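# Swap wash bottles between shelf bench and cart tray

## Task

Move the empty wash bottle that sits on the bench with shelves into the top tray of the cart, where it must finish within the tray's walls (lying on its side is acceptable). Then take one of the full wash bottles out of that same tray and set it upright on the bench's work surface. Any wash bottle reaching the floor means failure. The cart, pedal bin and stool are free to move. At the end the gripper must be open with the robot backed away from everything, and the robot must be neither toppled nor left leaning, or the task fails.

## Robot and tools

ROBOT. TidyBot++: a mobile base 0.54 m long, 0.50 m wide and 0.38 m tall on four powered casters, carrying one seven-joint arm that ends in a two-finger gripper. The shoulder sits 0.12 m ahead of the base centre and 0.68 m up. Two cameras: base_camera on the chassis and wrist_camera, which looks along the hand. The arm begins folded with the hand pointing down, reaching up to 0.08 m beyond the base front, with the elbow as high as 1.15 m.

FRAMES. Base frame: origin on the floor below the base centre, x ahead, y to the left, z up. hand_pose is expressed in it and marks the point between the finger pads; the hand's own z runs out along the fingers, its y along the closing line. The odometry frame is the base frame as it stood when the scene began. Heading grows to the left, range -3.142 to 3.142. base_tilt is in degrees, forward and right positive when leaning that way; it carries a fixed bias near 1 degree.

execute_actions. Argument actions: a list with zero or one action (empty just reports state and images). cameras: list of base_camera, wrist_camera or all; omitted or null gives all, [] gives none. One action may hold:
- base: exactly one relative move from where the base is now: translate_m (metres, forward positive, -2 to 2), strafe_m (metres, left positive, -2 to 2) or rotate_rad (radians, counter-clockwise from above positive, -6.3 to 6.3). Moves needing over 8.667 s at their top speed are refused.
- joints: absolute targets keyed by name, radians. joint_1_rad any angle (swings the whole arm about vertical; positive is clockwise from above, opposite to heading). joint_2_rad shoulder -2.249 to 2.249. joint_3_rad any angle (from 3.14, positive moves a forward-bent forearm to the right). joint_4_rad elbow -2.579 to 2.579. joint_5_rad any angle (positive moves a forward-bent hand right). joint_6_rad wrist -2.099 to 2.099. joint_7_rad any angle (hand down: positive turns counter-clockwise from above; at 1.57 fingers open left/right). gripper_pos 0 (open, about 85 mm gap) to 1 (closed); gap roughly 85 x (1 - gripper_pos) mm. Tolerances: ±0.039 for joints 1-4, ±0.056 for 5-7, ±0.03 gripper. Unbounded joints take the short way; rotate farther in steps below half a turn. Arm speed up to 1.39 rad/s (1.22 for joints 5-7). No action exceeds 15 s.
- speeds: caps for this action only: translate_m and strafe_m 0.05-0.5 m/s, rotate_rad 0.1-1.57 rad/s (defaults are the maxima).
A joint or base you leave out may keep driving toward its previous target. Unknown keys or out-of-range values reject the whole call. If a result reports a stop, later motion calls in that same reply are skipped.

ARM GEOMETRY. With joint_1_rad 0, joint_3_rad 3.14, joint_5_rad 0, the arm moves in the vertical x-z plane. Tilt from vertical (forward positive): upper arm (0.42 m) = joint_2_rad; forearm (0.31 m) = joint_2_rad - joint_4_rad; hand (0.31 m to the hand point) = that minus joint_6_rad. Forward reach and height above the shoulder are the sums of length·sin and length·cos of these angles. A downward hand reaches at most about 0.94 m above the floor, only close to the base. Closed fingertips extend about 20 mm past the hand point.

OTHER TOOLS. wait(seconds 0-10): no new command, returns state and images. zoom_image(camera base_camera or wrist_camera, region [x0, y0, x1, y1] pixels from top-left, at most 504x504) enlarges the latest full image. read_manual(section "licences") returns licence text only. finished_scene(scene integer) ends the scene irreversibly and reports success; the goal must already hold and remain so.

RESULT LINES. base_status / joint_status: done; off_target (resting away from target, possibly still pushing); contact_stop or time_out (target dropped, holds in place). For the base, done only means the wheels turned the commanded amount, so slipping or being blocked can still read done. "joint command not followed" plus "cause:" means a self-collision check withheld arm targets (gripper still acts); joints then show not_followed and may be retried later. on_its_own lists uncommanded motion. motor_effort: percent of maximum, positive toward higher values, bracket = peak during the action; readings are biased and noisy. Motor temperatures: one value per arm joint. MOTOR HOT appears from 60 °C; at 75 °C an OVER-TEMPERATURE FAULT lets the arm sink, and joints show limit_stop_at_motor_heat (resend targets). ARM HIT means a hard hit on the base or the arm itself. A torque fault (joints 1-4 limit 104.5 N m, 5-7 limit 51.3 N m) freezes arm and gripper for 10 s and skips the rest of the call; the base keeps going.

PRACTICAL NOTES. Friction leaves joints slightly off; correct by sending last command + (wanted - read). hand_pose may be off 1-2 cm; trust images. Held loads make the arm sag; never command a joint to its current reading while holding something. Gripper at 1 squeezes hard continuously: off_target means an object is held, done means nothing is. Odometry counts wheel turns and drifts. The simulation keeps running while replies are written, and held loads keep heating motors. Avoid: letting bottles fall or touch the floor, slamming or hard pushing, driving with the arm snagged above about 0.8 m (tipping), sideways force on a raised hand, driving the arm into furniture. Loose items may occasionally get nudged. Finish with fingers open and the robot clear and upright.

Each tool is called after "Request:" as name([rows], argument=value, ...), one row to a line, values as JSON.

## Session

Request:
execute_actions(actions=[])

Scene clock: 0.00 s.
Motor temperatures (°C, as the motors report them): [28 26 25 26 32 42 42]
base_odometry: x=+0.000 y=+0.000 heading=+0.000 (m, m, rad; odometry frame)
base_tilt: forward=+0.4 right=+0.3 (deg)
base_status: not commanded
joint_positions: joint_1_rad=-0.044 joint_2_rad=-0.369 joint_3_rad=+3.169 joint_4_rad=-2.518 joint_5_rad=-0.040 joint_6_rad=-0.871 joint_7_rad=+1.557 gripper_pos=+0.000
joint_status: not commanded
motor_effort: joint_1_rad=-1 joint_2_rad=-2 joint_3_rad=+0 joint_4_rad=+13 joint_5_rad=+0 joint_6_rad=+0 joint_7_rad=+0 (%)
hand_pose: x=+0.2684 y=+0.0146 z=+0.5938 quat_wxyz=(-0.022, +0.998, -0.009, +0.060) (m; base frame)
pictures: base_camera, wrist_camera
Images, in order (width x height): base_camera 644x364, wrist_camera 644x476.

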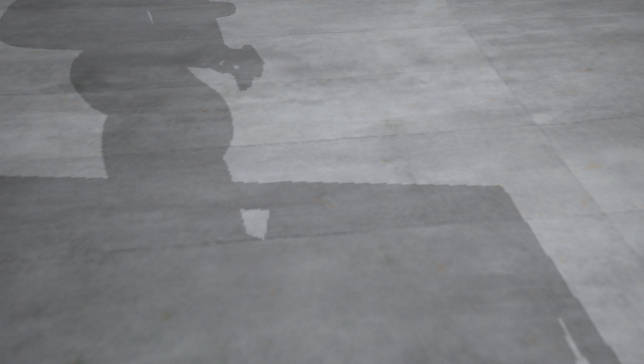

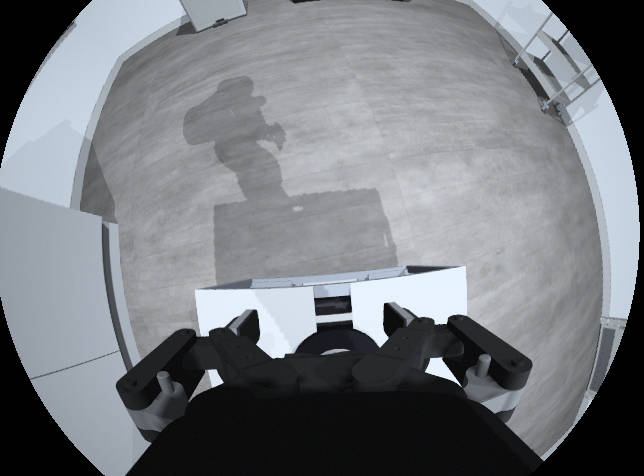

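Request:
execute_actions([
  {"joints":{"joint_6_rad":0.45}},
], cameras=["wrist_camera"])

Scene clock: 1.93 s.
Motor temperatures (°C, as the motors report them): [28 26 25 26 32 42 42]
base_odometry: x=+0.000 y=+0.000 heading=+0.000 (m, m, rad; odometry frame)
base_tilt: forward=+0.4 right=+0.4 (deg)
base_status: not commanded
joint_positions: joint_1_rad=-0.044 joint_2_rad=-0.369 joint_3_rad=+3.169 joint_4_rad=-2.518 joint_5_rad=-0.040 joint_6_rad=+0.429 joint_7_rad=+1.557 gripper_pos=+0.000
joint_status: all done
motor_effort: joint_1_rad=-1(0) joint_2_rad=-7(6) joint_3_rad=+0(0) joint_4_rad=+19(19) joint_5_rad=+1(0) joint_6_rad=+9(9) joint_7_rad=+0(0) (%)
hand_pose: x=+0.5387 y=+0.0025 z=+0.8562 quat_wxyz=(-0.020, +0.758, -0.020, +0.652) (m; base frame)
pictures: wrist_camera
Images, in order (width x height): wrist_camera 644x476.

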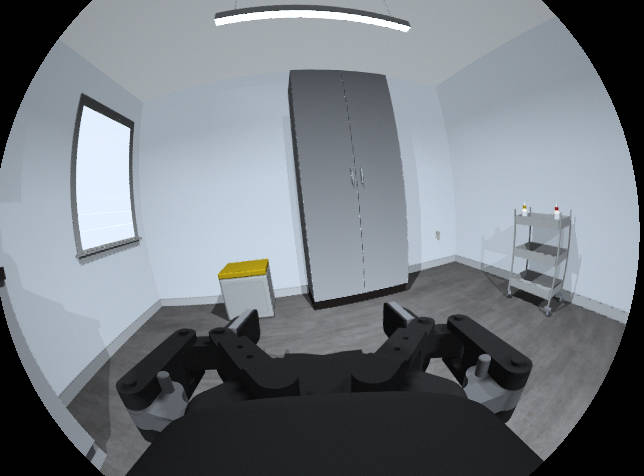

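Cart to the front right. Look left.

Request:
zoom_image(camera="wrist_camera", region=[480, 180, 620, 330])

Request:
execute_actions([
  {"joints":{"joint_1_rad":-1.7}},
], cameras=["wrist_camera"])

Request:
execute_actions([
  {"joints":{"joint_1_rad":1.2}},
], cameras=["wrist_camera"])

Region (480, 180, 620, 330) of wrist_camera's 644x476 image, scaled by 3.360; it fills the left 470 columns of this view, and the rest is white.

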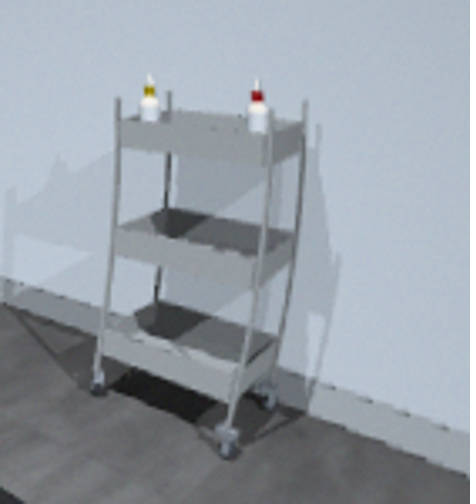

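Scene clock: 5.30 s.
Motor temperatures (°C, as the motors report them): [28 26 25 26 32 42 42]
base_odometry: x=+0.000 y=+0.000 heading=+0.000 (m, m, rad; odometry frame)
base_tilt: forward=+0.5 right=+0.3 (deg)
base_status: not commanded
joint_positions: joint_1_rad=-1.674 joint_2_rad=-0.369 joint_3_rad=+3.169 joint_4_rad=-2.518 joint_5_rad=-0.040 joint_6_rad=+0.429 joint_7_rad=+1.557 gripper_pos=+0.000
joint_status: all done
motor_effort: joint_1_rad=-1(0) joint_2_rad=-7(7) joint_3_rad=-1(0) joint_4_rad=+19(19) joint_5_rad=+1(1) joint_6_rad=+8(8) joint_7_rad=+0(0) (%)
hand_pose: x=+0.0920 y=+0.4189 z=+0.8562 quat_wxyz=(-0.488, +0.535, +0.537, +0.433) (m; base frame)
pictures: wrist_camera
Images, in order (width x height): wrist_camera 644x476.

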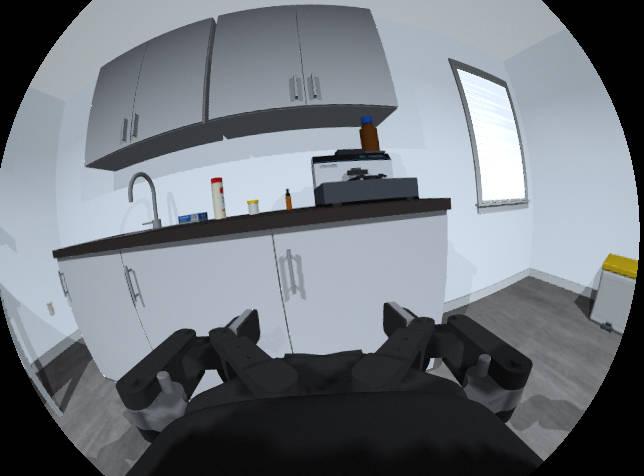

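Scene clock: 9.07 s.
Motor temperatures (°C, as the motors report them): [28 26 25 26 32 42 42]
base_odometry: x=+0.000 y=+0.000 heading=+0.000 (m, m, rad; odometry frame)
base_tilt: forward=+0.4 right=+0.4 (deg)
base_status: not commanded
joint_positions: joint_1_rad=+1.174 joint_2_rad=-0.369 joint_3_rad=+3.169 joint_4_rad=-2.518 joint_5_rad=-0.040 joint_6_rad=+0.429 joint_7_rad=+1.557 gripper_pos=+0.000
joint_status: all done
motor_effort: joint_1_rad=+0(1) joint_2_rad=-7(6) joint_3_rad=+0(0) joint_4_rad=+19(18) joint_5_rad=+0(1) joint_6_rad=+8(9) joint_7_rad=+0(1) (%)
hand_pose: x=+0.2664 y=-0.3930 z=+0.8562 quat_wxyz=(+0.357, +0.610, -0.450, +0.546) (m; base frame)
pictures: wrist_camera
Images, in order (width x height): wrist_camera 644x476.

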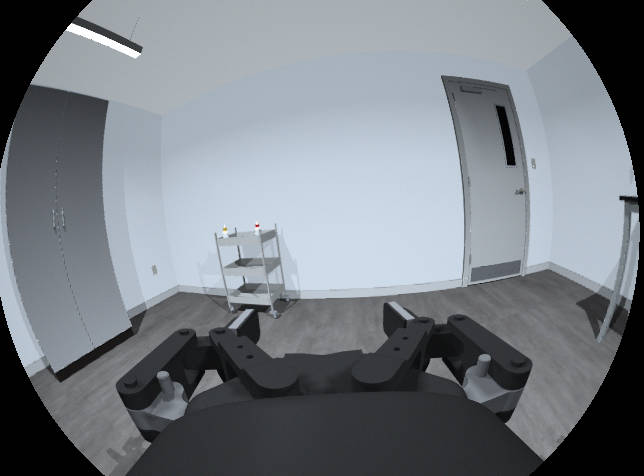

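Request:
execute_actions([
  {"joints":{"joint_1_rad":2.7}},
], cameras=["wrist_camera"])

Scene clock: 11.93 s.
Motor temperatures (°C, as the motors report them): [28 26 25 26 32 42 42]
base_odometry: x=+0.000 y=+0.000 heading=+0.000 (m, m, rad; odometry frame)
base_tilt: forward=+0.4 right=+0.3 (deg)
base_status: not commanded
joint_positions: joint_1_rad=+2.674 joint_2_rad=-0.369 joint_3_rad=+3.169 joint_4_rad=-2.518 joint_5_rad=-0.040 joint_6_rad=+0.429 joint_7_rad=+1.557 gripper_pos=+0.000
joint_status: all done
motor_effort: joint_1_rad=+0(0) joint_2_rad=-7(7) joint_3_rad=+0(0) joint_4_rad=+19(18) joint_5_rad=+1(1) joint_6_rad=+8(9) joint_7_rad=+0(0) (%)
hand_pose: x=-0.2626 y=-0.1748 z=+0.8562 quat_wxyz=(+0.633, +0.139, -0.745, +0.157) (m; base frame)
pictures: wrist_camera
Images, in order (width x height): wrist_camera 644x476.

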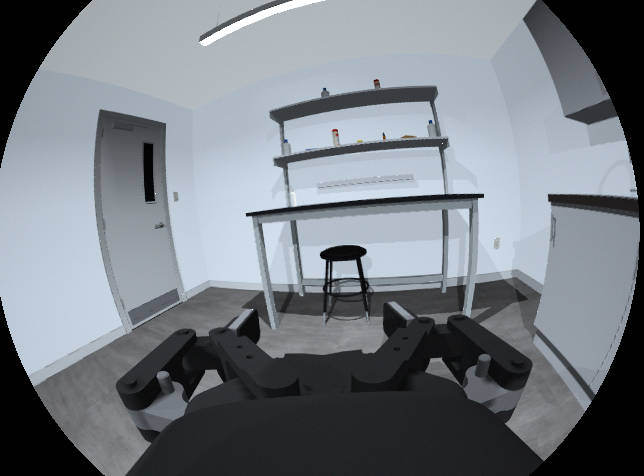

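Request:
zoom_image(camera="wrist_camera", region=[240, 70, 500, 230])

Region (240, 70, 500, 230) of wrist_camera's 644x476 image, scaled by 1.938; it fills the top 310 rows of this view, and the rest is white.

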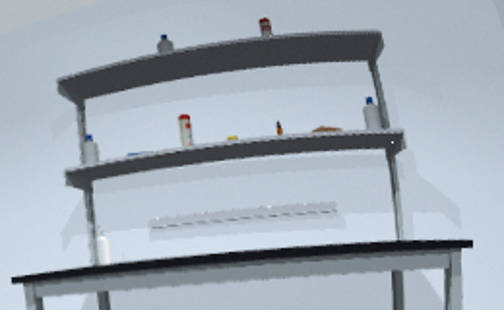

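Request:
execute_actions([
  {"base":{"rotate_rad":3.14},"joints":{"joint_1_rad":0.0,"joint_2_rad":-0.4,"joint_4_rad":-1.8,"joint_6_rad":-0.35}},
])

Scene clock: 16.17 s.
Motor temperatures (°C, as the motors report them): [28 26 25 26 32 42 42]
base_odometry: x=+0.000 y=+0.000 heading=+3.139 (m, m, rad; odometry frame)
base_tilt: forward=+0.5 right=+0.4 (deg)
base_status: done
joint_positions: joint_1_rad=+0.026 joint_2_rad=-0.378 joint_3_rad=+3.168 joint_4_rad=-1.818 joint_5_rad=-0.040 joint_6_rad=-0.306 joint_7_rad=+1.557 gripper_pos=+0.000
joint_status: all done
motor_effort: joint_1_rad=+0(2) joint_2_rad=-9(13) joint_3_rad=+0(2) joint_4_rad=+21(21) joint_5_rad=+1(1) joint_6_rad=+9(9) joint_7_rad=+0(1) (%)
hand_pose: x=+0.5817 y=-0.0222 z=+1.0602 quat_wxyz=(-0.009, +0.765, -0.039, +0.643) (m; base frame)
pictures: base_camera, wrist_camera
Images, in order (width x height): base_camera 644x364, wrist_camera 644x476.

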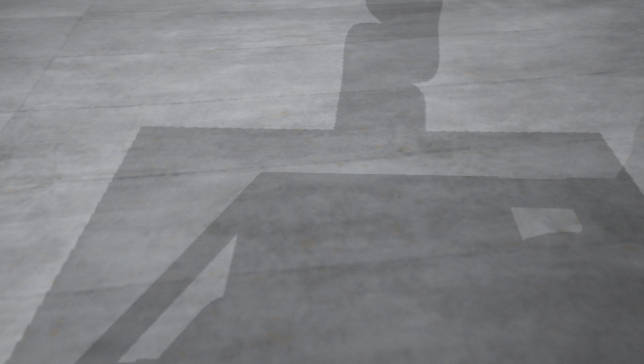

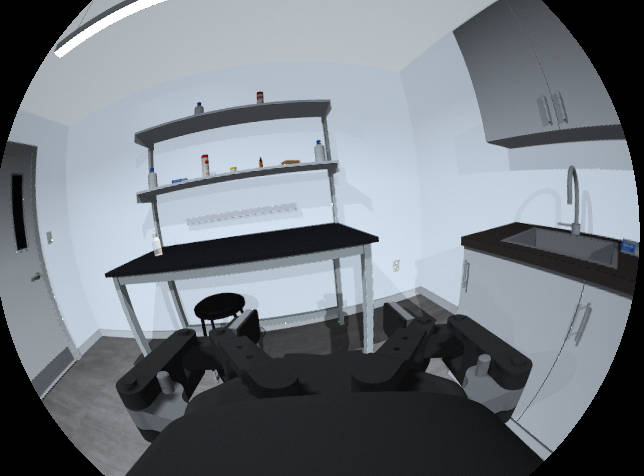

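Request:
execute_actions([
  {"base":{"rotate_rad":0.55}},
])

Request:
execute_actions([
  {"base":{"translate_m":0.4}},
])

Scene clock: 18.43 s.
Motor temperatures (°C, as the motors report them): [28 26 25 27 32 42 42]
base_odometry: x=+0.000 y=+0.000 heading=-2.595 (m, m, rad; odometry frame)
base_tilt: forward=+0.4 right=+0.3 (deg)
base_status: done
joint_positions: joint_1_rad=+0.019 joint_2_rad=-0.378 joint_3_rad=+3.167 joint_4_rad=-1.818 joint_5_rad=-0.040 joint_6_rad=-0.306 joint_7_rad=+1.557 gripper_pos=+0.000
joint_status: not commanded
motor_effort: joint_1_rad=-1(2) joint_2_rad=-9(10) joint_3_rad=-1(3) joint_4_rad=+21(21) joint_5_rad=+0(0) joint_6_rad=+9(9) joint_7_rad=+0(0) (%)
hand_pose: x=+0.5818 y=-0.0186 z=+1.0602 quat_wxyz=(-0.011, +0.765, -0.036, +0.643) (m; base frame)
pictures: base_camera, wrist_camera
Images, in order (width x height): base_camera 644x364, wrist_camera 644x476.

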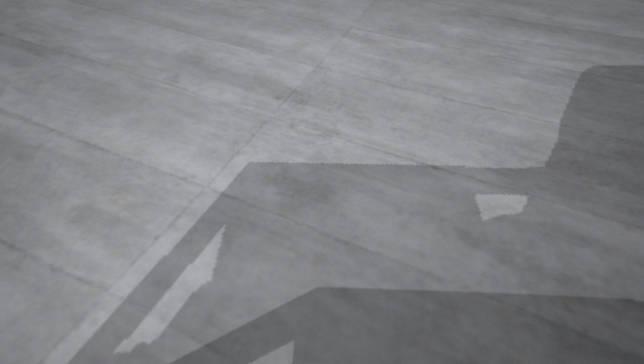

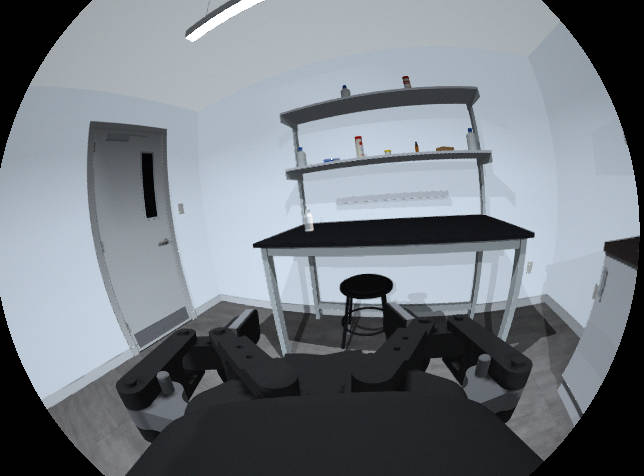

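Scene clock: 20.57 s.
Motor temperatures (°C, as the motors report them): [28 26 25 27 32 42 42]
base_odometry: x=-0.341 y=-0.209 heading=-2.594 (m, m, rad; odometry frame)
base_tilt: forward=+0.5 right=+0.4 (deg)
base_status: done
joint_positions: joint_1_rad=+0.019 joint_2_rad=-0.389 joint_3_rad=+3.167 joint_4_rad=-1.815 joint_5_rad=-0.040 joint_6_rad=-0.309 joint_7_rad=+1.557 gripper_pos=+0.000
joint_status: not commanded
motor_effort: joint_1_rad=-1(0) joint_2_rad=-8(14) joint_3_rad=-1(0) joint_4_rad=+21(22) joint_5_rad=+0(0) joint_6_rad=+8(9) joint_7_rad=+0(0) (%)
hand_pose: x=+0.5775 y=-0.0185 z=+1.0657 quat_wxyz=(-0.011, +0.762, -0.035, +0.647) (m; base frame)
pictures: base_camera, wrist_camera
Images, in order (width x height): base_camera 644x364, wrist_camera 644x476.

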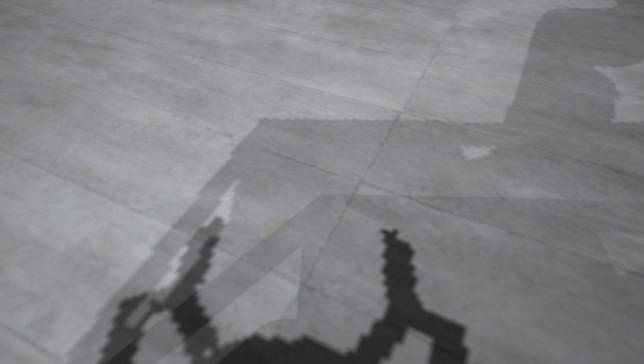

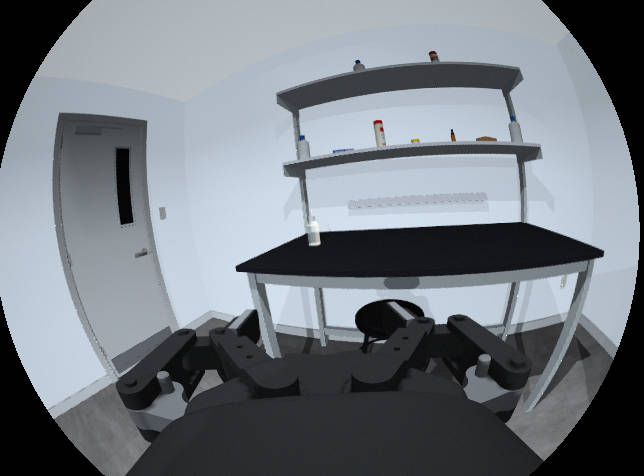

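Request:
execute_actions([
  {"joints":{"joint_1_rad":-0.02,"joint_2_rad":0.4,"joint_4_rad":-1.25,"joint_6_rad":0.05}},
], cameras=["wrist_camera"])

Request:
execute_actions([
  {"base":{"translate_m":0.3},"speeds":{"translate_m":0.25}},
])

Scene clock: 23.20 s.
Motor temperatures (°C, as the motors report them): [28 26 25 27 32 42 42]
base_odometry: x=-0.341 y=-0.209 heading=-2.594 (m, m, rad; odometry frame)
base_tilt: forward=+0.5 right=+0.3 (deg)
base_status: not commanded
joint_positions: joint_1_rad=+0.010 joint_2_rad=+0.394 joint_3_rad=+3.167 joint_4_rad=-1.269 joint_5_rad=-0.040 joint_6_rad=+0.006 joint_7_rad=+1.557 gripper_pos=+0.000
joint_status: all done
motor_effort: joint_1_rad=+0(1) joint_2_rad=-37(39) joint_3_rad=-1(1) joint_4_rad=+21(22) joint_5_rad=+0(0) joint_6_rad=+8(9) joint_7_rad=+0(0) (%)
hand_pose: x=+0.9038 y=-0.0218 z=+1.0146 quat_wxyz=(-0.003, +0.736, -0.029, +0.676) (m; base frame)
pictures: wrist_camera
Images, in order (width x height): wrist_camera 644x476.

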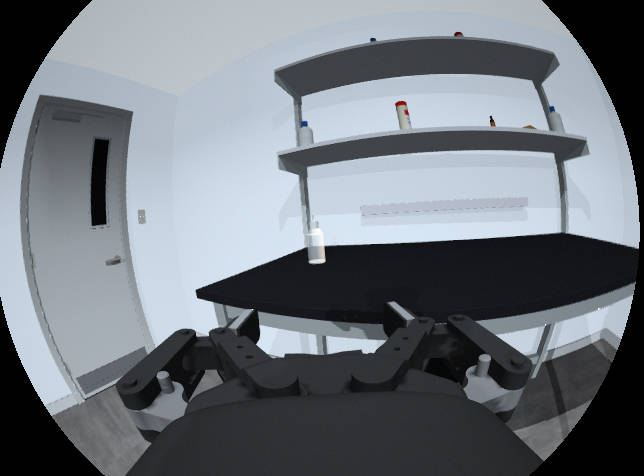

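Scene clock: 25.27 s.
Motor temperatures (°C, as the motors report them): [28 26 25 27 32 42 42]
base_odometry: x=-0.598 y=-0.365 heading=-2.593 (m, m, rad; odometry frame)
base_tilt: forward=+0.5 right=+0.3 (deg)
base_status: done
joint_positions: joint_1_rad=+0.009 joint_2_rad=+0.396 joint_3_rad=+3.167 joint_4_rad=-1.266 joint_5_rad=-0.040 joint_6_rad=+0.009 joint_7_rad=+1.557 gripper_pos=+0.000
joint_status: not commanded
motor_effort: joint_1_rad=+0(2) joint_2_rad=-38(41) joint_3_rad=-1(2) joint_4_rad=+22(23) joint_5_rad=+1(0) joint_6_rad=+9(9) joint_7_rad=+0(0) (%)
hand_pose: x=+0.9045 y=-0.0211 z=+1.0158 quat_wxyz=(-0.003, +0.735, -0.029, +0.677) (m; base frame)
pictures: base_camera, wrist_camera
Images, in order (width x height): base_camera 644x364, wrist_camera 644x476.

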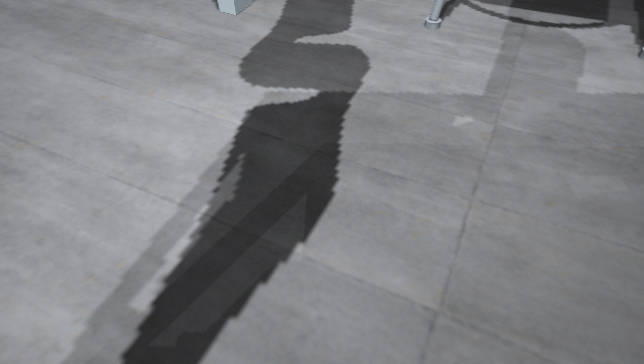

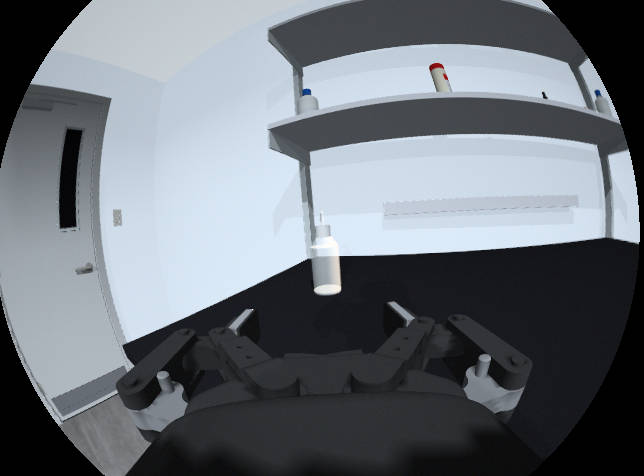

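Request:
execute_actions([
  {"base":{"translate_m":0.12},"speeds":{"translate_m":0.15},"joints":{"joint_2_rad":0.42,"joint_6_rad":0.12}},
], cameras=["wrist_camera"])

Scene clock: 27.03 s.
Motor temperatures (°C, as the motors report them): [28 26 25 27 32 42 42]
base_odometry: x=-0.700 y=-0.428 heading=-2.592 (m, m, rad; odometry frame)
base_tilt: forward=+0.5 right=+0.3 (deg)
base_status: done
joint_positions: joint_1_rad=+0.008 joint_2_rad=+0.409 joint_3_rad=+3.167 joint_4_rad=-1.263 joint_5_rad=-0.040 joint_6_rad=+0.082 joint_7_rad=+1.557 gripper_pos=+0.000
joint_status: all done
motor_effort: joint_1_rad=-1(3) joint_2_rad=-38(39) joint_3_rad=-1(2) joint_4_rad=+21(23) joint_5_rad=+1(1) joint_6_rad=+9(9) joint_7_rad=-1(1) (%)
hand_pose: x=+0.9102 y=-0.0212 z=+1.0305 quat_wxyz=(-0.003, +0.713, -0.028, +0.701) (m; base frame)
pictures: wrist_camera
Images, in order (width x height): wrist_camera 644x476.

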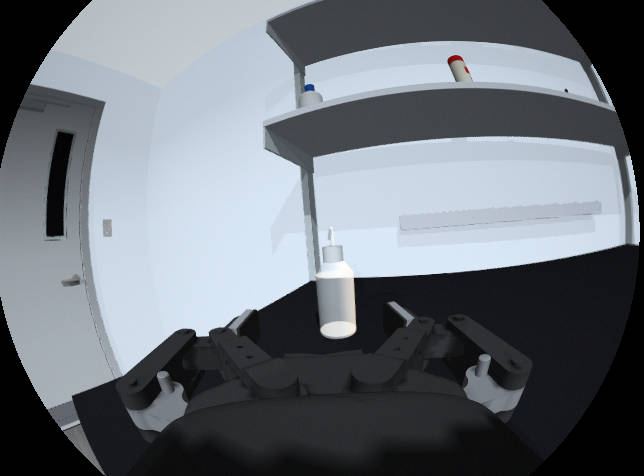

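Request:
execute_actions([
  {"base":{"strafe_m":-0.025},"joints":{"joint_2_rad":0.50,"joint_6_rad":0.17}},
], cameras=["wrist_camera"])

Request:
execute_actions([
  {"base":{"translate_m":0.07},"speeds":{"translate_m":0.1}},
], cameras=["wrist_camera"])

Scene clock: 28.40 s.
Motor temperatures (°C, as the motors report them): [28 26 25 27 32 42 42]
base_odometry: x=-0.713 y=-0.407 heading=-2.592 (m, m, rad; odometry frame)
base_tilt: forward=+0.5 right=+0.4 (deg)
base_status: done
joint_positions: joint_1_rad=-0.003 joint_2_rad=+0.495 joint_3_rad=+3.168 joint_4_rad=-1.261 joint_5_rad=-0.040 joint_6_rad=+0.127 joint_7_rad=+1.557 gripper_pos=+0.000
joint_status: all done
motor_effort: joint_1_rad=-1(4) joint_2_rad=-41(42) joint_3_rad=-1(2) joint_4_rad=+21(22) joint_5_rad=+0(1) joint_6_rad=+9(9) joint_7_rad=+0(0) (%)
hand_pose: x=+0.9386 y=-0.0134 z=+0.9758 quat_wxyz=(-0.005, +0.727, -0.024, +0.686) (m; base frame)
pictures: wrist_camera
Images, in order (width x height): wrist_camera 644x476.

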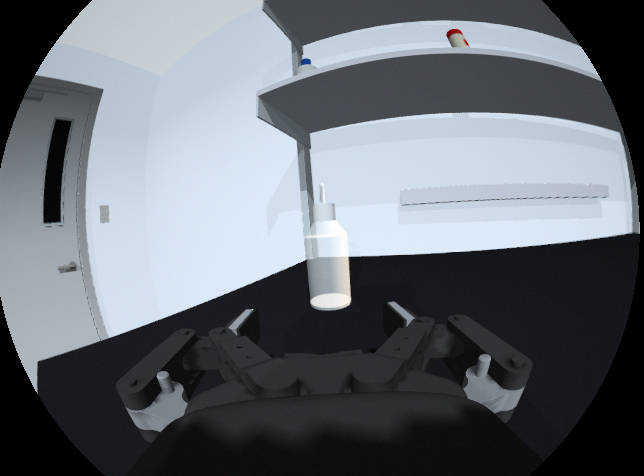

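Scene clock: 29.67 s.
Motor temperatures (°C, as the motors report them): [28 26 25 27 32 42 42]
base_odometry: x=-0.773 y=-0.443 heading=-2.592 (m, m, rad; odometry frame)
base_tilt: forward=+0.4 right=+0.3 (deg)
base_status: done
joint_positions: joint_1_rad=-0.003 joint_2_rad=+0.495 joint_3_rad=+3.168 joint_4_rad=-1.261 joint_5_rad=-0.040 joint_6_rad=+0.129 joint_7_rad=+1.557 gripper_pos=+0.000
joint_status: not commanded
motor_effort: joint_1_rad=+0(3) joint_2_rad=-41(43) joint_3_rad=+0(1) joint_4_rad=+22(23) joint_5_rad=+0(0) joint_6_rad=+9(10) joint_7_rad=+0(0) (%)
hand_pose: x=+0.9389 y=-0.0133 z=+0.9760 quat_wxyz=(-0.005, +0.727, -0.024, +0.687) (m; base frame)
pictures: wrist_camera
Images, in order (width x height): wrist_camera 644x476.

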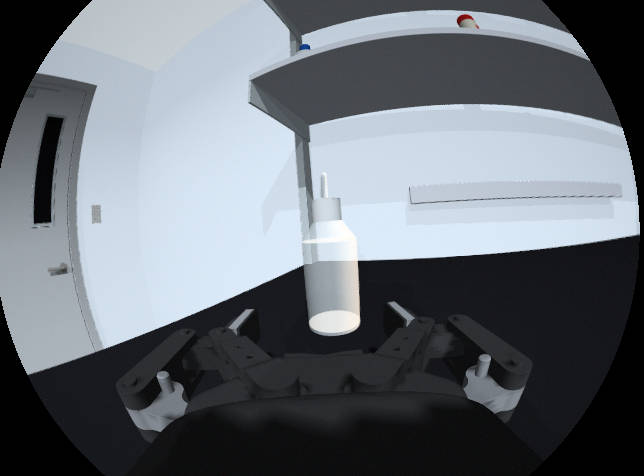

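Request:
execute_actions([
  {"base":{"strafe_m":-0.012}},
], cameras=[])

Request:
execute_actions([
  {"base":{"translate_m":0.09},"speeds":{"translate_m":0.08}},
], cameras=["wrist_camera"])

Scene clock: 30.53 s.
Motor temperatures (°C, as the motors report them): [28 26 25 27 32 42 42]
base_odometry: x=-0.780 y=-0.433 heading=-2.591 (m, m, rad; odometry frame)
base_tilt: forward=+0.4 right=+0.3 (deg)
base_status: done
joint_positions: joint_1_rad=-0.006 joint_2_rad=+0.495 joint_3_rad=+3.168 joint_4_rad=-1.261 joint_5_rad=-0.040 joint_6_rad=+0.129 joint_7_rad=+1.557 gripper_pos=+0.000
joint_status: not commanded
motor_effort: joint_1_rad=+0(5) joint_2_rad=-39(42) joint_3_rad=+0(2) joint_4_rad=+21(22) joint_5_rad=+1(0) joint_6_rad=+8(9) joint_7_rad=+1(0) (%)
hand_pose: x=+0.9389 y=-0.0108 z=+0.9761 quat_wxyz=(-0.006, +0.727, -0.023, +0.687) (m; base frame)
pictures: none
No camera images: the call's "cameras" was empty. Leave "cameras" out to get every camera's image.

Scene clock: 32.13 s.
Motor temperatures (°C, as the motors report them): [28 26 25 27 32 42 42]
base_odometry: x=-0.857 y=-0.480 heading=-2.592 (m, m, rad; odometry frame)
base_tilt: forward=+0.5 right=+0.3 (deg)
base_status: done
joint_positions: joint_1_rad=-0.006 joint_2_rad=+0.496 joint_3_rad=+3.168 joint_4_rad=-1.261 joint_5_rad=-0.040 joint_6_rad=+0.129 joint_7_rad=+1.557 gripper_pos=+0.000
joint_status: not commanded
motor_effort: joint_1_rad=-1(4) joint_2_rad=-40(43) joint_3_rad=-1(2) joint_4_rad=+21(22) joint_5_rad=+0(1) joint_6_rad=+9(9) joint_7_rad=+1(0) (%)
hand_pose: x=+0.9391 y=-0.0107 z=+0.9757 quat_wxyz=(-0.006, +0.727, -0.023, +0.687) (m; base frame)
pictures: wrist_camera
Images, in order (width x height): wrist_camera 644x476.

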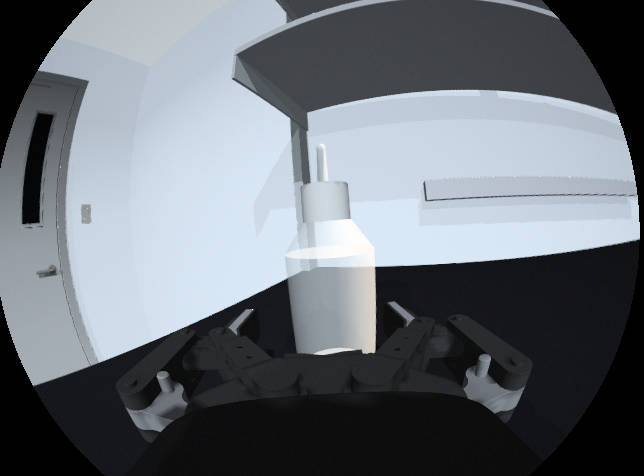

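Request:
execute_actions([
  {"base":{"translate_m":0.015}},
], cameras=[])

Request:
execute_actions([
  {"joints":{"gripper_pos":1}},
], cameras=["wrist_camera"])

Request:
execute_actions([
  {"joints":{"joint_2_rad":0.3}},
], cameras=["wrist_camera"])

Scene clock: 33.13 s.
Motor temperatures (°C, as the motors report them): [28 26 25 27 32 42 42]
base_odometry: x=-0.870 y=-0.488 heading=-2.592 (m, m, rad; odometry frame)
base_tilt: forward=+0.5 right=+0.4 (deg)
base_status: done
joint_positions: joint_1_rad=-0.006 joint_2_rad=+0.500 joint_3_rad=+3.168 joint_4_rad=-1.261 joint_5_rad=-0.040 joint_6_rad=+0.130 joint_7_rad=+1.557 gripper_pos=+0.000
joint_status: not commanded
motor_effort: joint_1_rad=-1(4) joint_2_rad=-41(43) joint_3_rad=+0(2) joint_4_rad=+21(21) joint_5_rad=+1(1) joint_6_rad=+9(9) joint_7_rad=+0(0) (%)
hand_pose: x=+0.9403 y=-0.0107 z=+0.9728 quat_wxyz=(-0.006, +0.728, -0.023, +0.685) (m; base frame)
pictures: none
No camera images: the call's "cameras" was empty. Leave "cameras" out to get every camera's image.

Scene clock: 34.23 s.
Motor temperatures (°C, as the motors report them): [28 27 25 27 32 42 42]
base_odometry: x=-0.870 y=-0.488 heading=-2.592 (m, m, rad; odometry frame)
base_tilt: forward=+0.5 right=+0.3 (deg)
base_status: not commanded
joint_positions: joint_1_rad=-0.006 joint_2_rad=+0.500 joint_3_rad=+3.168 joint_4_rad=-1.261 joint_5_rad=-0.040 joint_6_rad=+0.130 joint_7_rad=+1.557 gripper_pos=+0.441
joint_status: gripper_pos off_target (ended at +0.441, target +1.000)
motor_effort: joint_1_rad=+0(1) joint_2_rad=-40(42) joint_3_rad=-1(1) joint_4_rad=+20(21) joint_5_rad=+0(0) joint_6_rad=+8(9) joint_7_rad=+0(1) (%)
hand_pose: x=+0.9403 y=-0.0107 z=+0.9730 quat_wxyz=(-0.006, +0.728, -0.023, +0.686) (m; base frame)
pictures: wrist_camera
Images, in order (width x height): wrist_camera 644x476.

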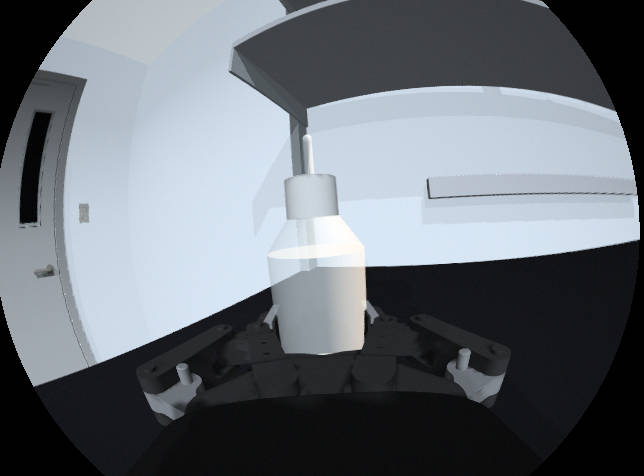

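Scene clock: 35.70 s.
Motor temperatures (°C, as the motors report them): [28 27 25 27 32 42 42]
base_odometry: x=-0.870 y=-0.488 heading=-2.592 (m, m, rad; odometry frame)
base_tilt: forward=+0.5 right=+0.3 (deg)
base_status: not commanded
joint_positions: joint_1_rad=-0.006 joint_2_rad=+0.296 joint_3_rad=+3.168 joint_4_rad=-1.255 joint_5_rad=-0.040 joint_6_rad=+0.131 joint_7_rad=+1.557 gripper_pos=+0.441
joint_status: all done
motor_effort: joint_1_rad=+0(0) joint_2_rad=-34(44) joint_3_rad=+0(1) joint_4_rad=+21(23) joint_5_rad=+0(0) joint_6_rad=+9(10) joint_7_rad=+1(0) (%)
hand_pose: x=+0.8640 y=-0.0112 z=+1.1372 quat_wxyz=(-0.009, +0.651, -0.023, +0.758) (m; base frame)
pictures: wrist_camera
Images, in order (width x height): wrist_camera 644x476.

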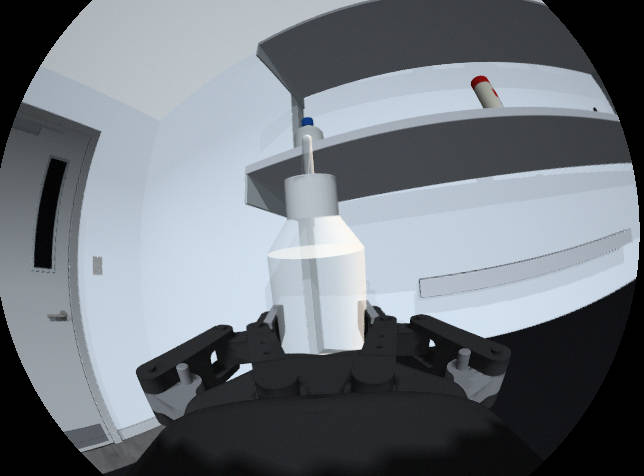

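Request:
execute_actions([
  {"base":{"translate_m":-1.6}},
], cameras=[])

Request:
execute_actions([
  {"base":{"rotate_rad":1.571},"speeds":{"rotate_rad":0.8},"joints":{"joint_2_rad":0.0,"joint_4_rad":-1.7,"joint_6_rad":-0.1}},
], cameras=[])

Request:
execute_actions([
  {"base":{"translate_m":0.7}},
])

Scene clock: 41.03 s.
Motor temperatures (°C, as the motors report them): [28 27 25 27 32 42 42]
base_odometry: x=+0.494 y=+0.348 heading=-2.592 (m, m, rad; odometry frame)
base_tilt: forward=+0.4 right=+0.4 (deg)
base_status: done
joint_positions: joint_1_rad=-0.007 joint_2_rad=+0.303 joint_3_rad=+3.168 joint_4_rad=-1.255 joint_5_rad=-0.040 joint_6_rad=+0.131 joint_7_rad=+1.557 gripper_pos=+0.441
joint_status: not commanded
motor_effort: joint_1_rad=+0(4) joint_2_rad=-33(39) joint_3_rad=-1(3) joint_4_rad=+21(24) joint_5_rad=+1(0) joint_6_rad=+9(10) joint_7_rad=+0(0) (%)
hand_pose: x=+0.8670 y=-0.0103 z=+1.1323 quat_wxyz=(-0.009, +0.654, -0.022, +0.756) (m; base frame)
pictures: none
No camera images: the call's "cameras" was empty. Leave "cameras" out to get every camera's image.

Scene clock: 43.80 s.
Motor temperatures (°C, as the motors report them): [28 27 25 27 32 42 42]
base_odometry: x=+0.494 y=+0.348 heading=-1.022 (m, m, rad; odometry frame)
base_tilt: forward=+0.5 right=+0.3 (deg)
base_status: done
joint_positions: joint_1_rad=-0.013 joint_2_rad=+0.023 joint_3_rad=+3.168 joint_4_rad=-1.687 joint_5_rad=-0.040 joint_6_rad=-0.061 joint_7_rad=+1.557 gripper_pos=+0.441
joint_status: all done
motor_effort: joint_1_rad=-1(8) joint_2_rad=-24(36) joint_3_rad=-1(5) joint_4_rad=+21(22) joint_5_rad=+0(1) joint_6_rad=+9(10) joint_7_rad=+0(1) (%)
hand_pose: x=+0.7455 y=-0.0059 z=+0.9970 quat_wxyz=(-0.014, +0.774, -0.025, +0.633) (m; base frame)
pictures: none
No camera images: the call's "cameras" was empty. Leave "cameras" out to get every camera's image.

Scene clock: 46.57 s.
Motor temperatures (°C, as the motors report them): [28 27 25 27 32 42 42]
base_odometry: x=+0.861 y=-0.249 heading=-1.021 (m, m, rad; odometry frame)
base_tilt: forward=+0.4 right=+0.3 (deg)
base_status: done
joint_positions: joint_1_rad=-0.013 joint_2_rad=+0.012 joint_3_rad=+3.168 joint_4_rad=-1.688 joint_5_rad=-0.040 joint_6_rad=-0.063 joint_7_rad=+1.557 gripper_pos=+0.441
joint_status: not commanded
motor_effort: joint_1_rad=-1(1) joint_2_rad=-24(27) joint_3_rad=+0(1) joint_4_rad=+22(22) joint_5_rad=+0(1) joint_6_rad=+9(9) joint_7_rad=+1(0) (%)
hand_pose: x=+0.7416 y=-0.0059 z=+1.0024 quat_wxyz=(-0.014, +0.771, -0.025, +0.636) (m; base frame)
pictures: base_camera, wrist_camera
Images, in order (width x height): base_camera 644x364, wrist_camera 644x476.

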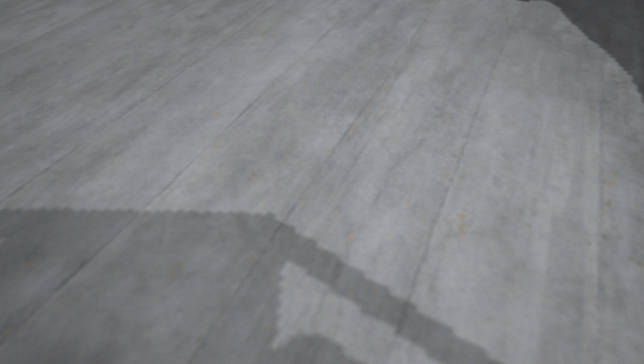

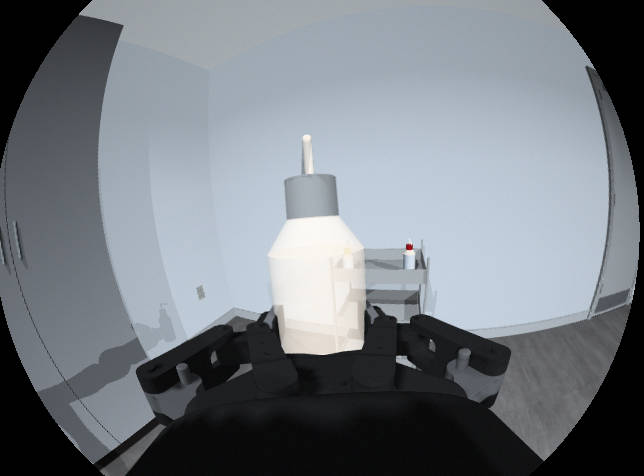

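Request:
execute_actions([
  {"base":{"strafe_m":-0.25}},
], cameras=[])

Request:
execute_actions([
  {"base":{"translate_m":0.45},"joints":{"joint_1_rad":-0.3}},
])

Scene clock: 48.63 s.
Motor temperatures (°C, as the motors report them): [28 27 25 27 32 42 42]
base_odometry: x=+0.648 y=-0.380 heading=-1.020 (m, m, rad; odometry frame)
base_tilt: forward=+0.4 right=+0.4 (deg)
base_status: done
joint_positions: joint_1_rad=-0.013 joint_2_rad=+0.012 joint_3_rad=+3.170 joint_4_rad=-1.689 joint_5_rad=-0.040 joint_6_rad=-0.063 joint_7_rad=+1.557 gripper_pos=+0.441
joint_status: not commanded
motor_effort: joint_1_rad=-1(3) joint_2_rad=-24(24) joint_3_rad=-1(3) joint_4_rad=+22(22) joint_5_rad=+0(0) joint_6_rad=+9(9) joint_7_rad=+1(0) (%)
hand_pose: x=+0.7416 y=-0.0071 z=+1.0021 quat_wxyz=(-0.013, +0.772, -0.026, +0.636) (m; base frame)
pictures: none
No camera images: the call's "cameras" was empty. Leave "cameras" out to get every camera's image.

Scene clock: 50.90 s.
Motor temperatures (°C, as the motors report them): [28 27 25 27 32 42 42]
base_odometry: x=+0.883 y=-0.764 heading=-1.021 (m, m, rad; odometry frame)
base_tilt: forward=+0.5 right=+0.4 (deg)
base_status: done
joint_positions: joint_1_rad=-0.281 joint_2_rad=+0.010 joint_3_rad=+3.168 joint_4_rad=-1.689 joint_5_rad=-0.040 joint_6_rad=-0.064 joint_7_rad=+1.557 gripper_pos=+0.441
joint_status: all done
motor_effort: joint_1_rad=-1(2) joint_2_rad=-23(28) joint_3_rad=+0(2) joint_4_rad=+21(23) joint_5_rad=+0(0) joint_6_rad=+9(9) joint_7_rad=+0(1) (%)
hand_pose: x=+0.7203 y=+0.1588 z=+1.0026 quat_wxyz=(-0.098, +0.768, +0.078, +0.628) (m; base frame)
pictures: base_camera, wrist_camera
Images, in order (width x height): base_camera 644x364, wrist_camera 644x476.

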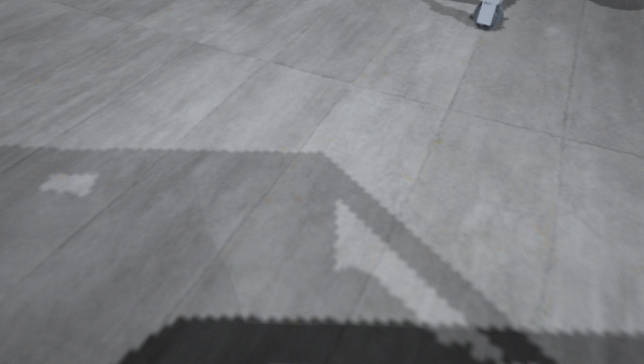

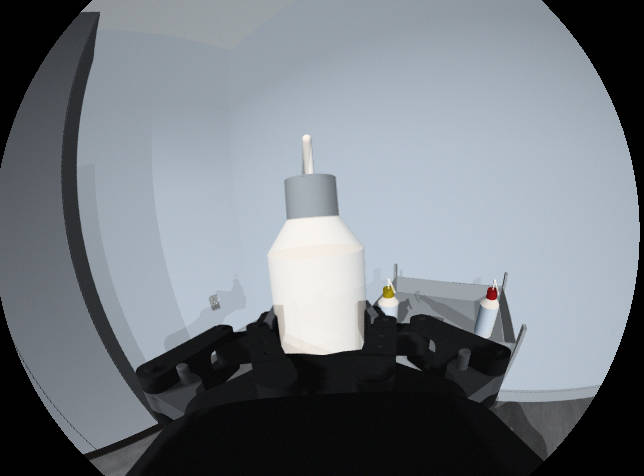

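Request:
execute_actions([
  {"joints":{"joint_1_rad":-0.75,"joint_6_rad":-0.3}},
], cameras=["wrist_camera"])

Scene clock: 52.73 s.
Motor temperatures (°C, as the motors report them): [28 27 25 27 32 42 42]
base_odometry: x=+0.883 y=-0.764 heading=-1.021 (m, m, rad; odometry frame)
base_tilt: forward=+0.4 right=+0.4 (deg)
base_status: not commanded
joint_positions: joint_1_rad=-0.727 joint_2_rad=+0.010 joint_3_rad=+3.168 joint_4_rad=-1.689 joint_5_rad=-0.040 joint_6_rad=-0.260 joint_7_rad=+1.557 gripper_pos=+0.441
joint_status: all done
motor_effort: joint_1_rad=-1(1) joint_2_rad=-24(24) joint_3_rad=-1(1) joint_4_rad=+21(22) joint_5_rad=+0(0) joint_6_rad=+9(9) joint_7_rad=+0(1) (%)
hand_pose: x=+0.5782 y=+0.3932 z=+0.9444 quat_wxyz=(-0.209, +0.786, +0.267, +0.517) (m; base frame)
pictures: wrist_camera
Images, in order (width x height): wrist_camera 644x476.

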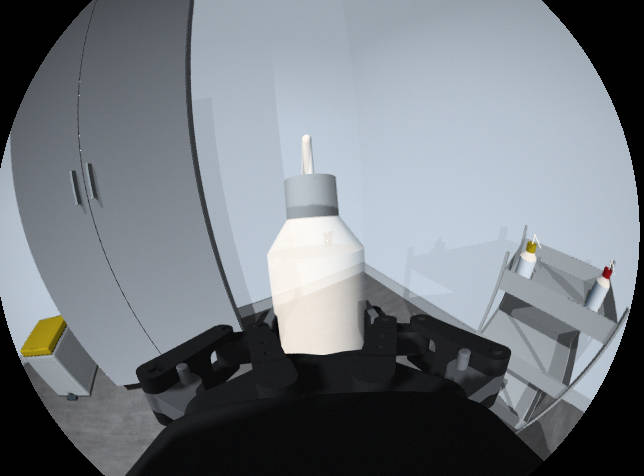

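Request:
execute_actions([
  {"joints":{"joint_1_rad":-0.04,"joint_6_rad":0.1}},
], cameras=[])

Request:
execute_actions([
  {"base":{"translate_m":0.33},"speeds":{"translate_m":0.2}},
])

Scene clock: 55.37 s.
Motor temperatures (°C, as the motors report them): [28 27 25 27 32 42 42]
base_odometry: x=+0.883 y=-0.764 heading=-1.021 (m, m, rad; odometry frame)
base_tilt: forward=+0.4 right=+0.3 (deg)
base_status: not commanded
joint_positions: joint_1_rad=-0.063 joint_2_rad=+0.010 joint_3_rad=+3.168 joint_4_rad=-1.689 joint_5_rad=-0.040 joint_6_rad=+0.055 joint_7_rad=+1.557 gripper_pos=+0.441
joint_status: all done
motor_effort: joint_1_rad=-1(1) joint_2_rad=-23(24) joint_3_rad=+0(1) joint_4_rad=+22(22) joint_5_rad=+0(1) joint_6_rad=+9(9) joint_7_rad=+1(0) (%)
hand_pose: x=+0.7454 y=+0.0234 z=+1.0391 quat_wxyz=(-0.030, +0.733, -0.007, +0.680) (m; base frame)
pictures: none
No camera images: the call's "cameras" was empty. Leave "cameras" out to get every camera's image.

Scene clock: 57.77 s.
Motor temperatures (°C, as the motors report them): [28 27 25 27 32 42 42]
base_odometry: x=+1.055 y=-1.046 heading=-1.021 (m, m, rad; odometry frame)
base_tilt: forward=+0.4 right=+0.3 (deg)
base_status: done
joint_positions: joint_1_rad=-0.063 joint_2_rad=+0.007 joint_3_rad=+3.168 joint_4_rad=-1.690 joint_5_rad=-0.040 joint_6_rad=+0.057 joint_7_rad=+1.557 gripper_pos=+0.441
joint_status: not commanded
motor_effort: joint_1_rad=-1(1) joint_2_rad=-25(27) joint_3_rad=-1(1) joint_4_rad=+22(22) joint_5_rad=+1(1) joint_6_rad=+9(9) joint_7_rad=+1(1) (%)
hand_pose: x=+0.7443 y=+0.0233 z=+1.0415 quat_wxyz=(-0.030, +0.731, -0.007, +0.681) (m; base frame)
pictures: base_camera, wrist_camera
Images, in order (width x height): base_camera 644x364, wrist_camera 644x476.

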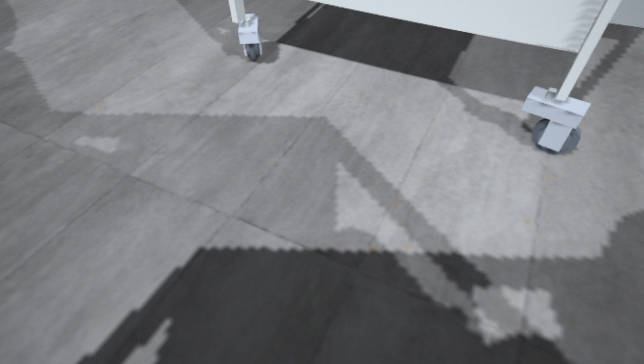

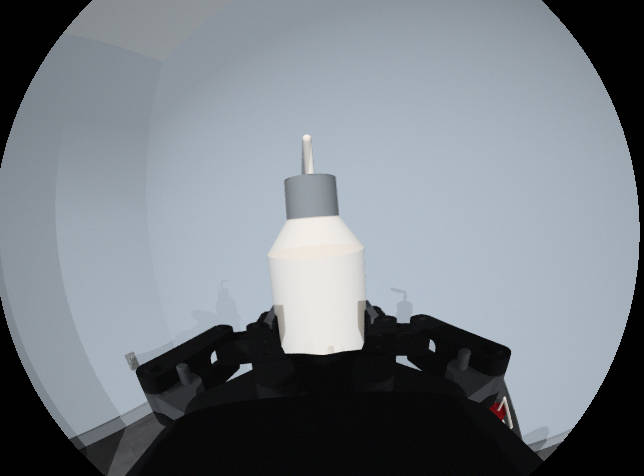

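Request:
execute_actions([
  {"joints":{"joint_4_rad":-1.2,"joint_6_rad":-0.3}},
], cameras=[])

Request:
execute_actions([
  {"joints":{"joint_6_rad":-1.2}},
], cameras=["wrist_camera"])

Scene clock: 59.97 s.
Motor temperatures (°C, as the motors report them): [28 27 25 27 32 42 42]
base_odometry: x=+1.055 y=-1.046 heading=-1.021 (m, m, rad; odometry frame)
base_tilt: forward=+0.4 right=+0.3 (deg)
base_status: not commanded
joint_positions: joint_1_rad=-0.063 joint_2_rad=+0.007 joint_3_rad=+3.168 joint_4_rad=-1.216 joint_5_rad=-0.040 joint_6_rad=-0.258 joint_7_rad=+1.557 gripper_pos=+0.441
joint_status: all done
motor_effort: joint_1_rad=+0(0) joint_2_rad=-22(25) joint_3_rad=+0(0) joint_4_rad=+21(23) joint_5_rad=+0(0) joint_6_rad=+9(10) joint_7_rad=+0(0) (%)
hand_pose: x=+0.7273 y=+0.0267 z=+1.2377 quat_wxyz=(-0.036, +0.675, -0.002, +0.737) (m; base frame)
pictures: none
No camera images: the call's "cameras" was empty. Leave "cameras" out to get every camera's image.

Scene clock: 61.20 s.
Motor temperatures (°C, as the motors report them): [28 27 25 27 32 42 42]
base_odometry: x=+1.055 y=-1.046 heading=-1.021 (m, m, rad; odometry frame)
base_tilt: forward=+0.4 right=+0.4 (deg)
base_status: not commanded
joint_positions: joint_1_rad=-0.063 joint_2_rad=+0.007 joint_3_rad=+3.168 joint_4_rad=-1.210 joint_5_rad=-0.040 joint_6_rad=-1.181 joint_7_rad=+1.557 gripper_pos=+0.441
joint_status: all done
motor_effort: joint_1_rad=+0(0) joint_2_rad=-21(23) joint_3_rad=-1(1) joint_4_rad=+19(21) joint_5_rad=+0(0) joint_6_rad=+6(9) joint_7_rad=+1(0) (%)
hand_pose: x=+0.6269 y=+0.0313 z=+0.9827 quat_wxyz=(-0.029, +0.931, +0.010, +0.363) (m; base frame)
pictures: wrist_camera
Images, in order (width x height): wrist_camera 644x476.

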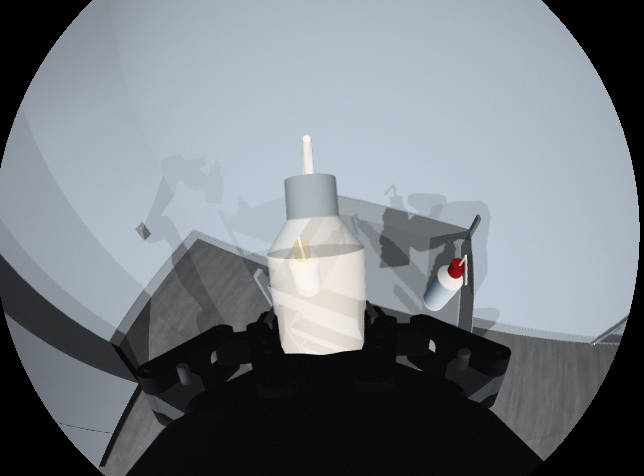

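Request:
execute_actions([
  {"joints":{"joint_1_rad":0.13,"joint_2_rad":0.19,"joint_4_rad":-1.52,"joint_6_rad":-0.2},"speeds":{}},
])

action 0: "speeds" must be an object that gives a speed for at least one key that is commanded beside it, as in {"translate_m": 0.5}; or leave "speeds" out

Request:
execute_actions([
  {"joints":{"joint_1_rad":0.13,"joint_2_rad":0.19,"joint_4_rad":-1.52,"joint_6_rad":-0.2}},
])

Scene clock: 64.10 s.
Motor temperatures (°C, as the motors report them): [28 27 25 27 32 42 42]
base_odometry: x=+1.055 y=-1.046 heading=-1.021 (m, m, rad; odometry frame)
base_tilt: forward=+0.4 right=+0.3 (deg)
base_status: not commanded
joint_positions: joint_1_rad=+0.106 joint_2_rad=+0.188 joint_3_rad=+3.168 joint_4_rad=-1.511 joint_5_rad=-0.040 joint_6_rad=-0.241 joint_7_rad=+1.557 gripper_pos=+0.441
joint_status: all done
motor_effort: joint_1_rad=-1(2) joint_2_rad=-28(32) joint_3_rad=-1(1) joint_4_rad=+21(21) joint_5_rad=+1(0) joint_6_rad=+8(9) joint_7_rad=+0(0) (%)
hand_pose: x=+0.7948 y=-0.0844 z=+0.9421 quat_wxyz=(+0.021, +0.822, -0.072, +0.565) (m; base frame)
pictures: base_camera, wrist_camera
Images, in order (width x height): base_camera 644x364, wrist_camera 644x476.

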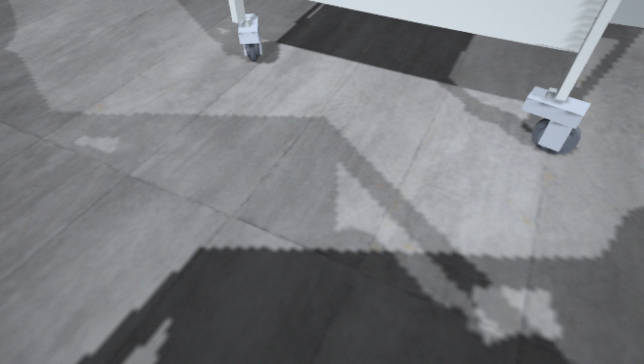

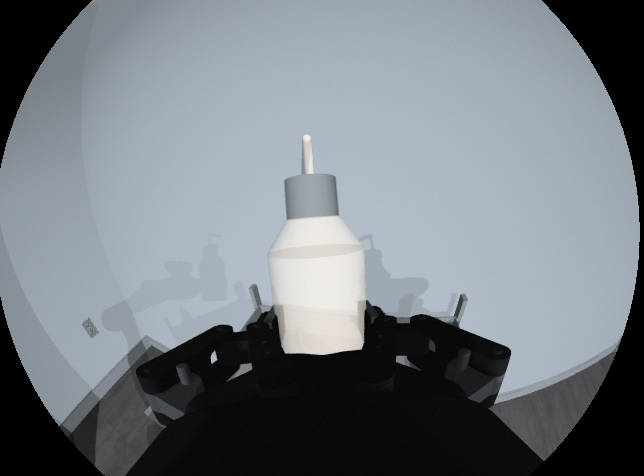

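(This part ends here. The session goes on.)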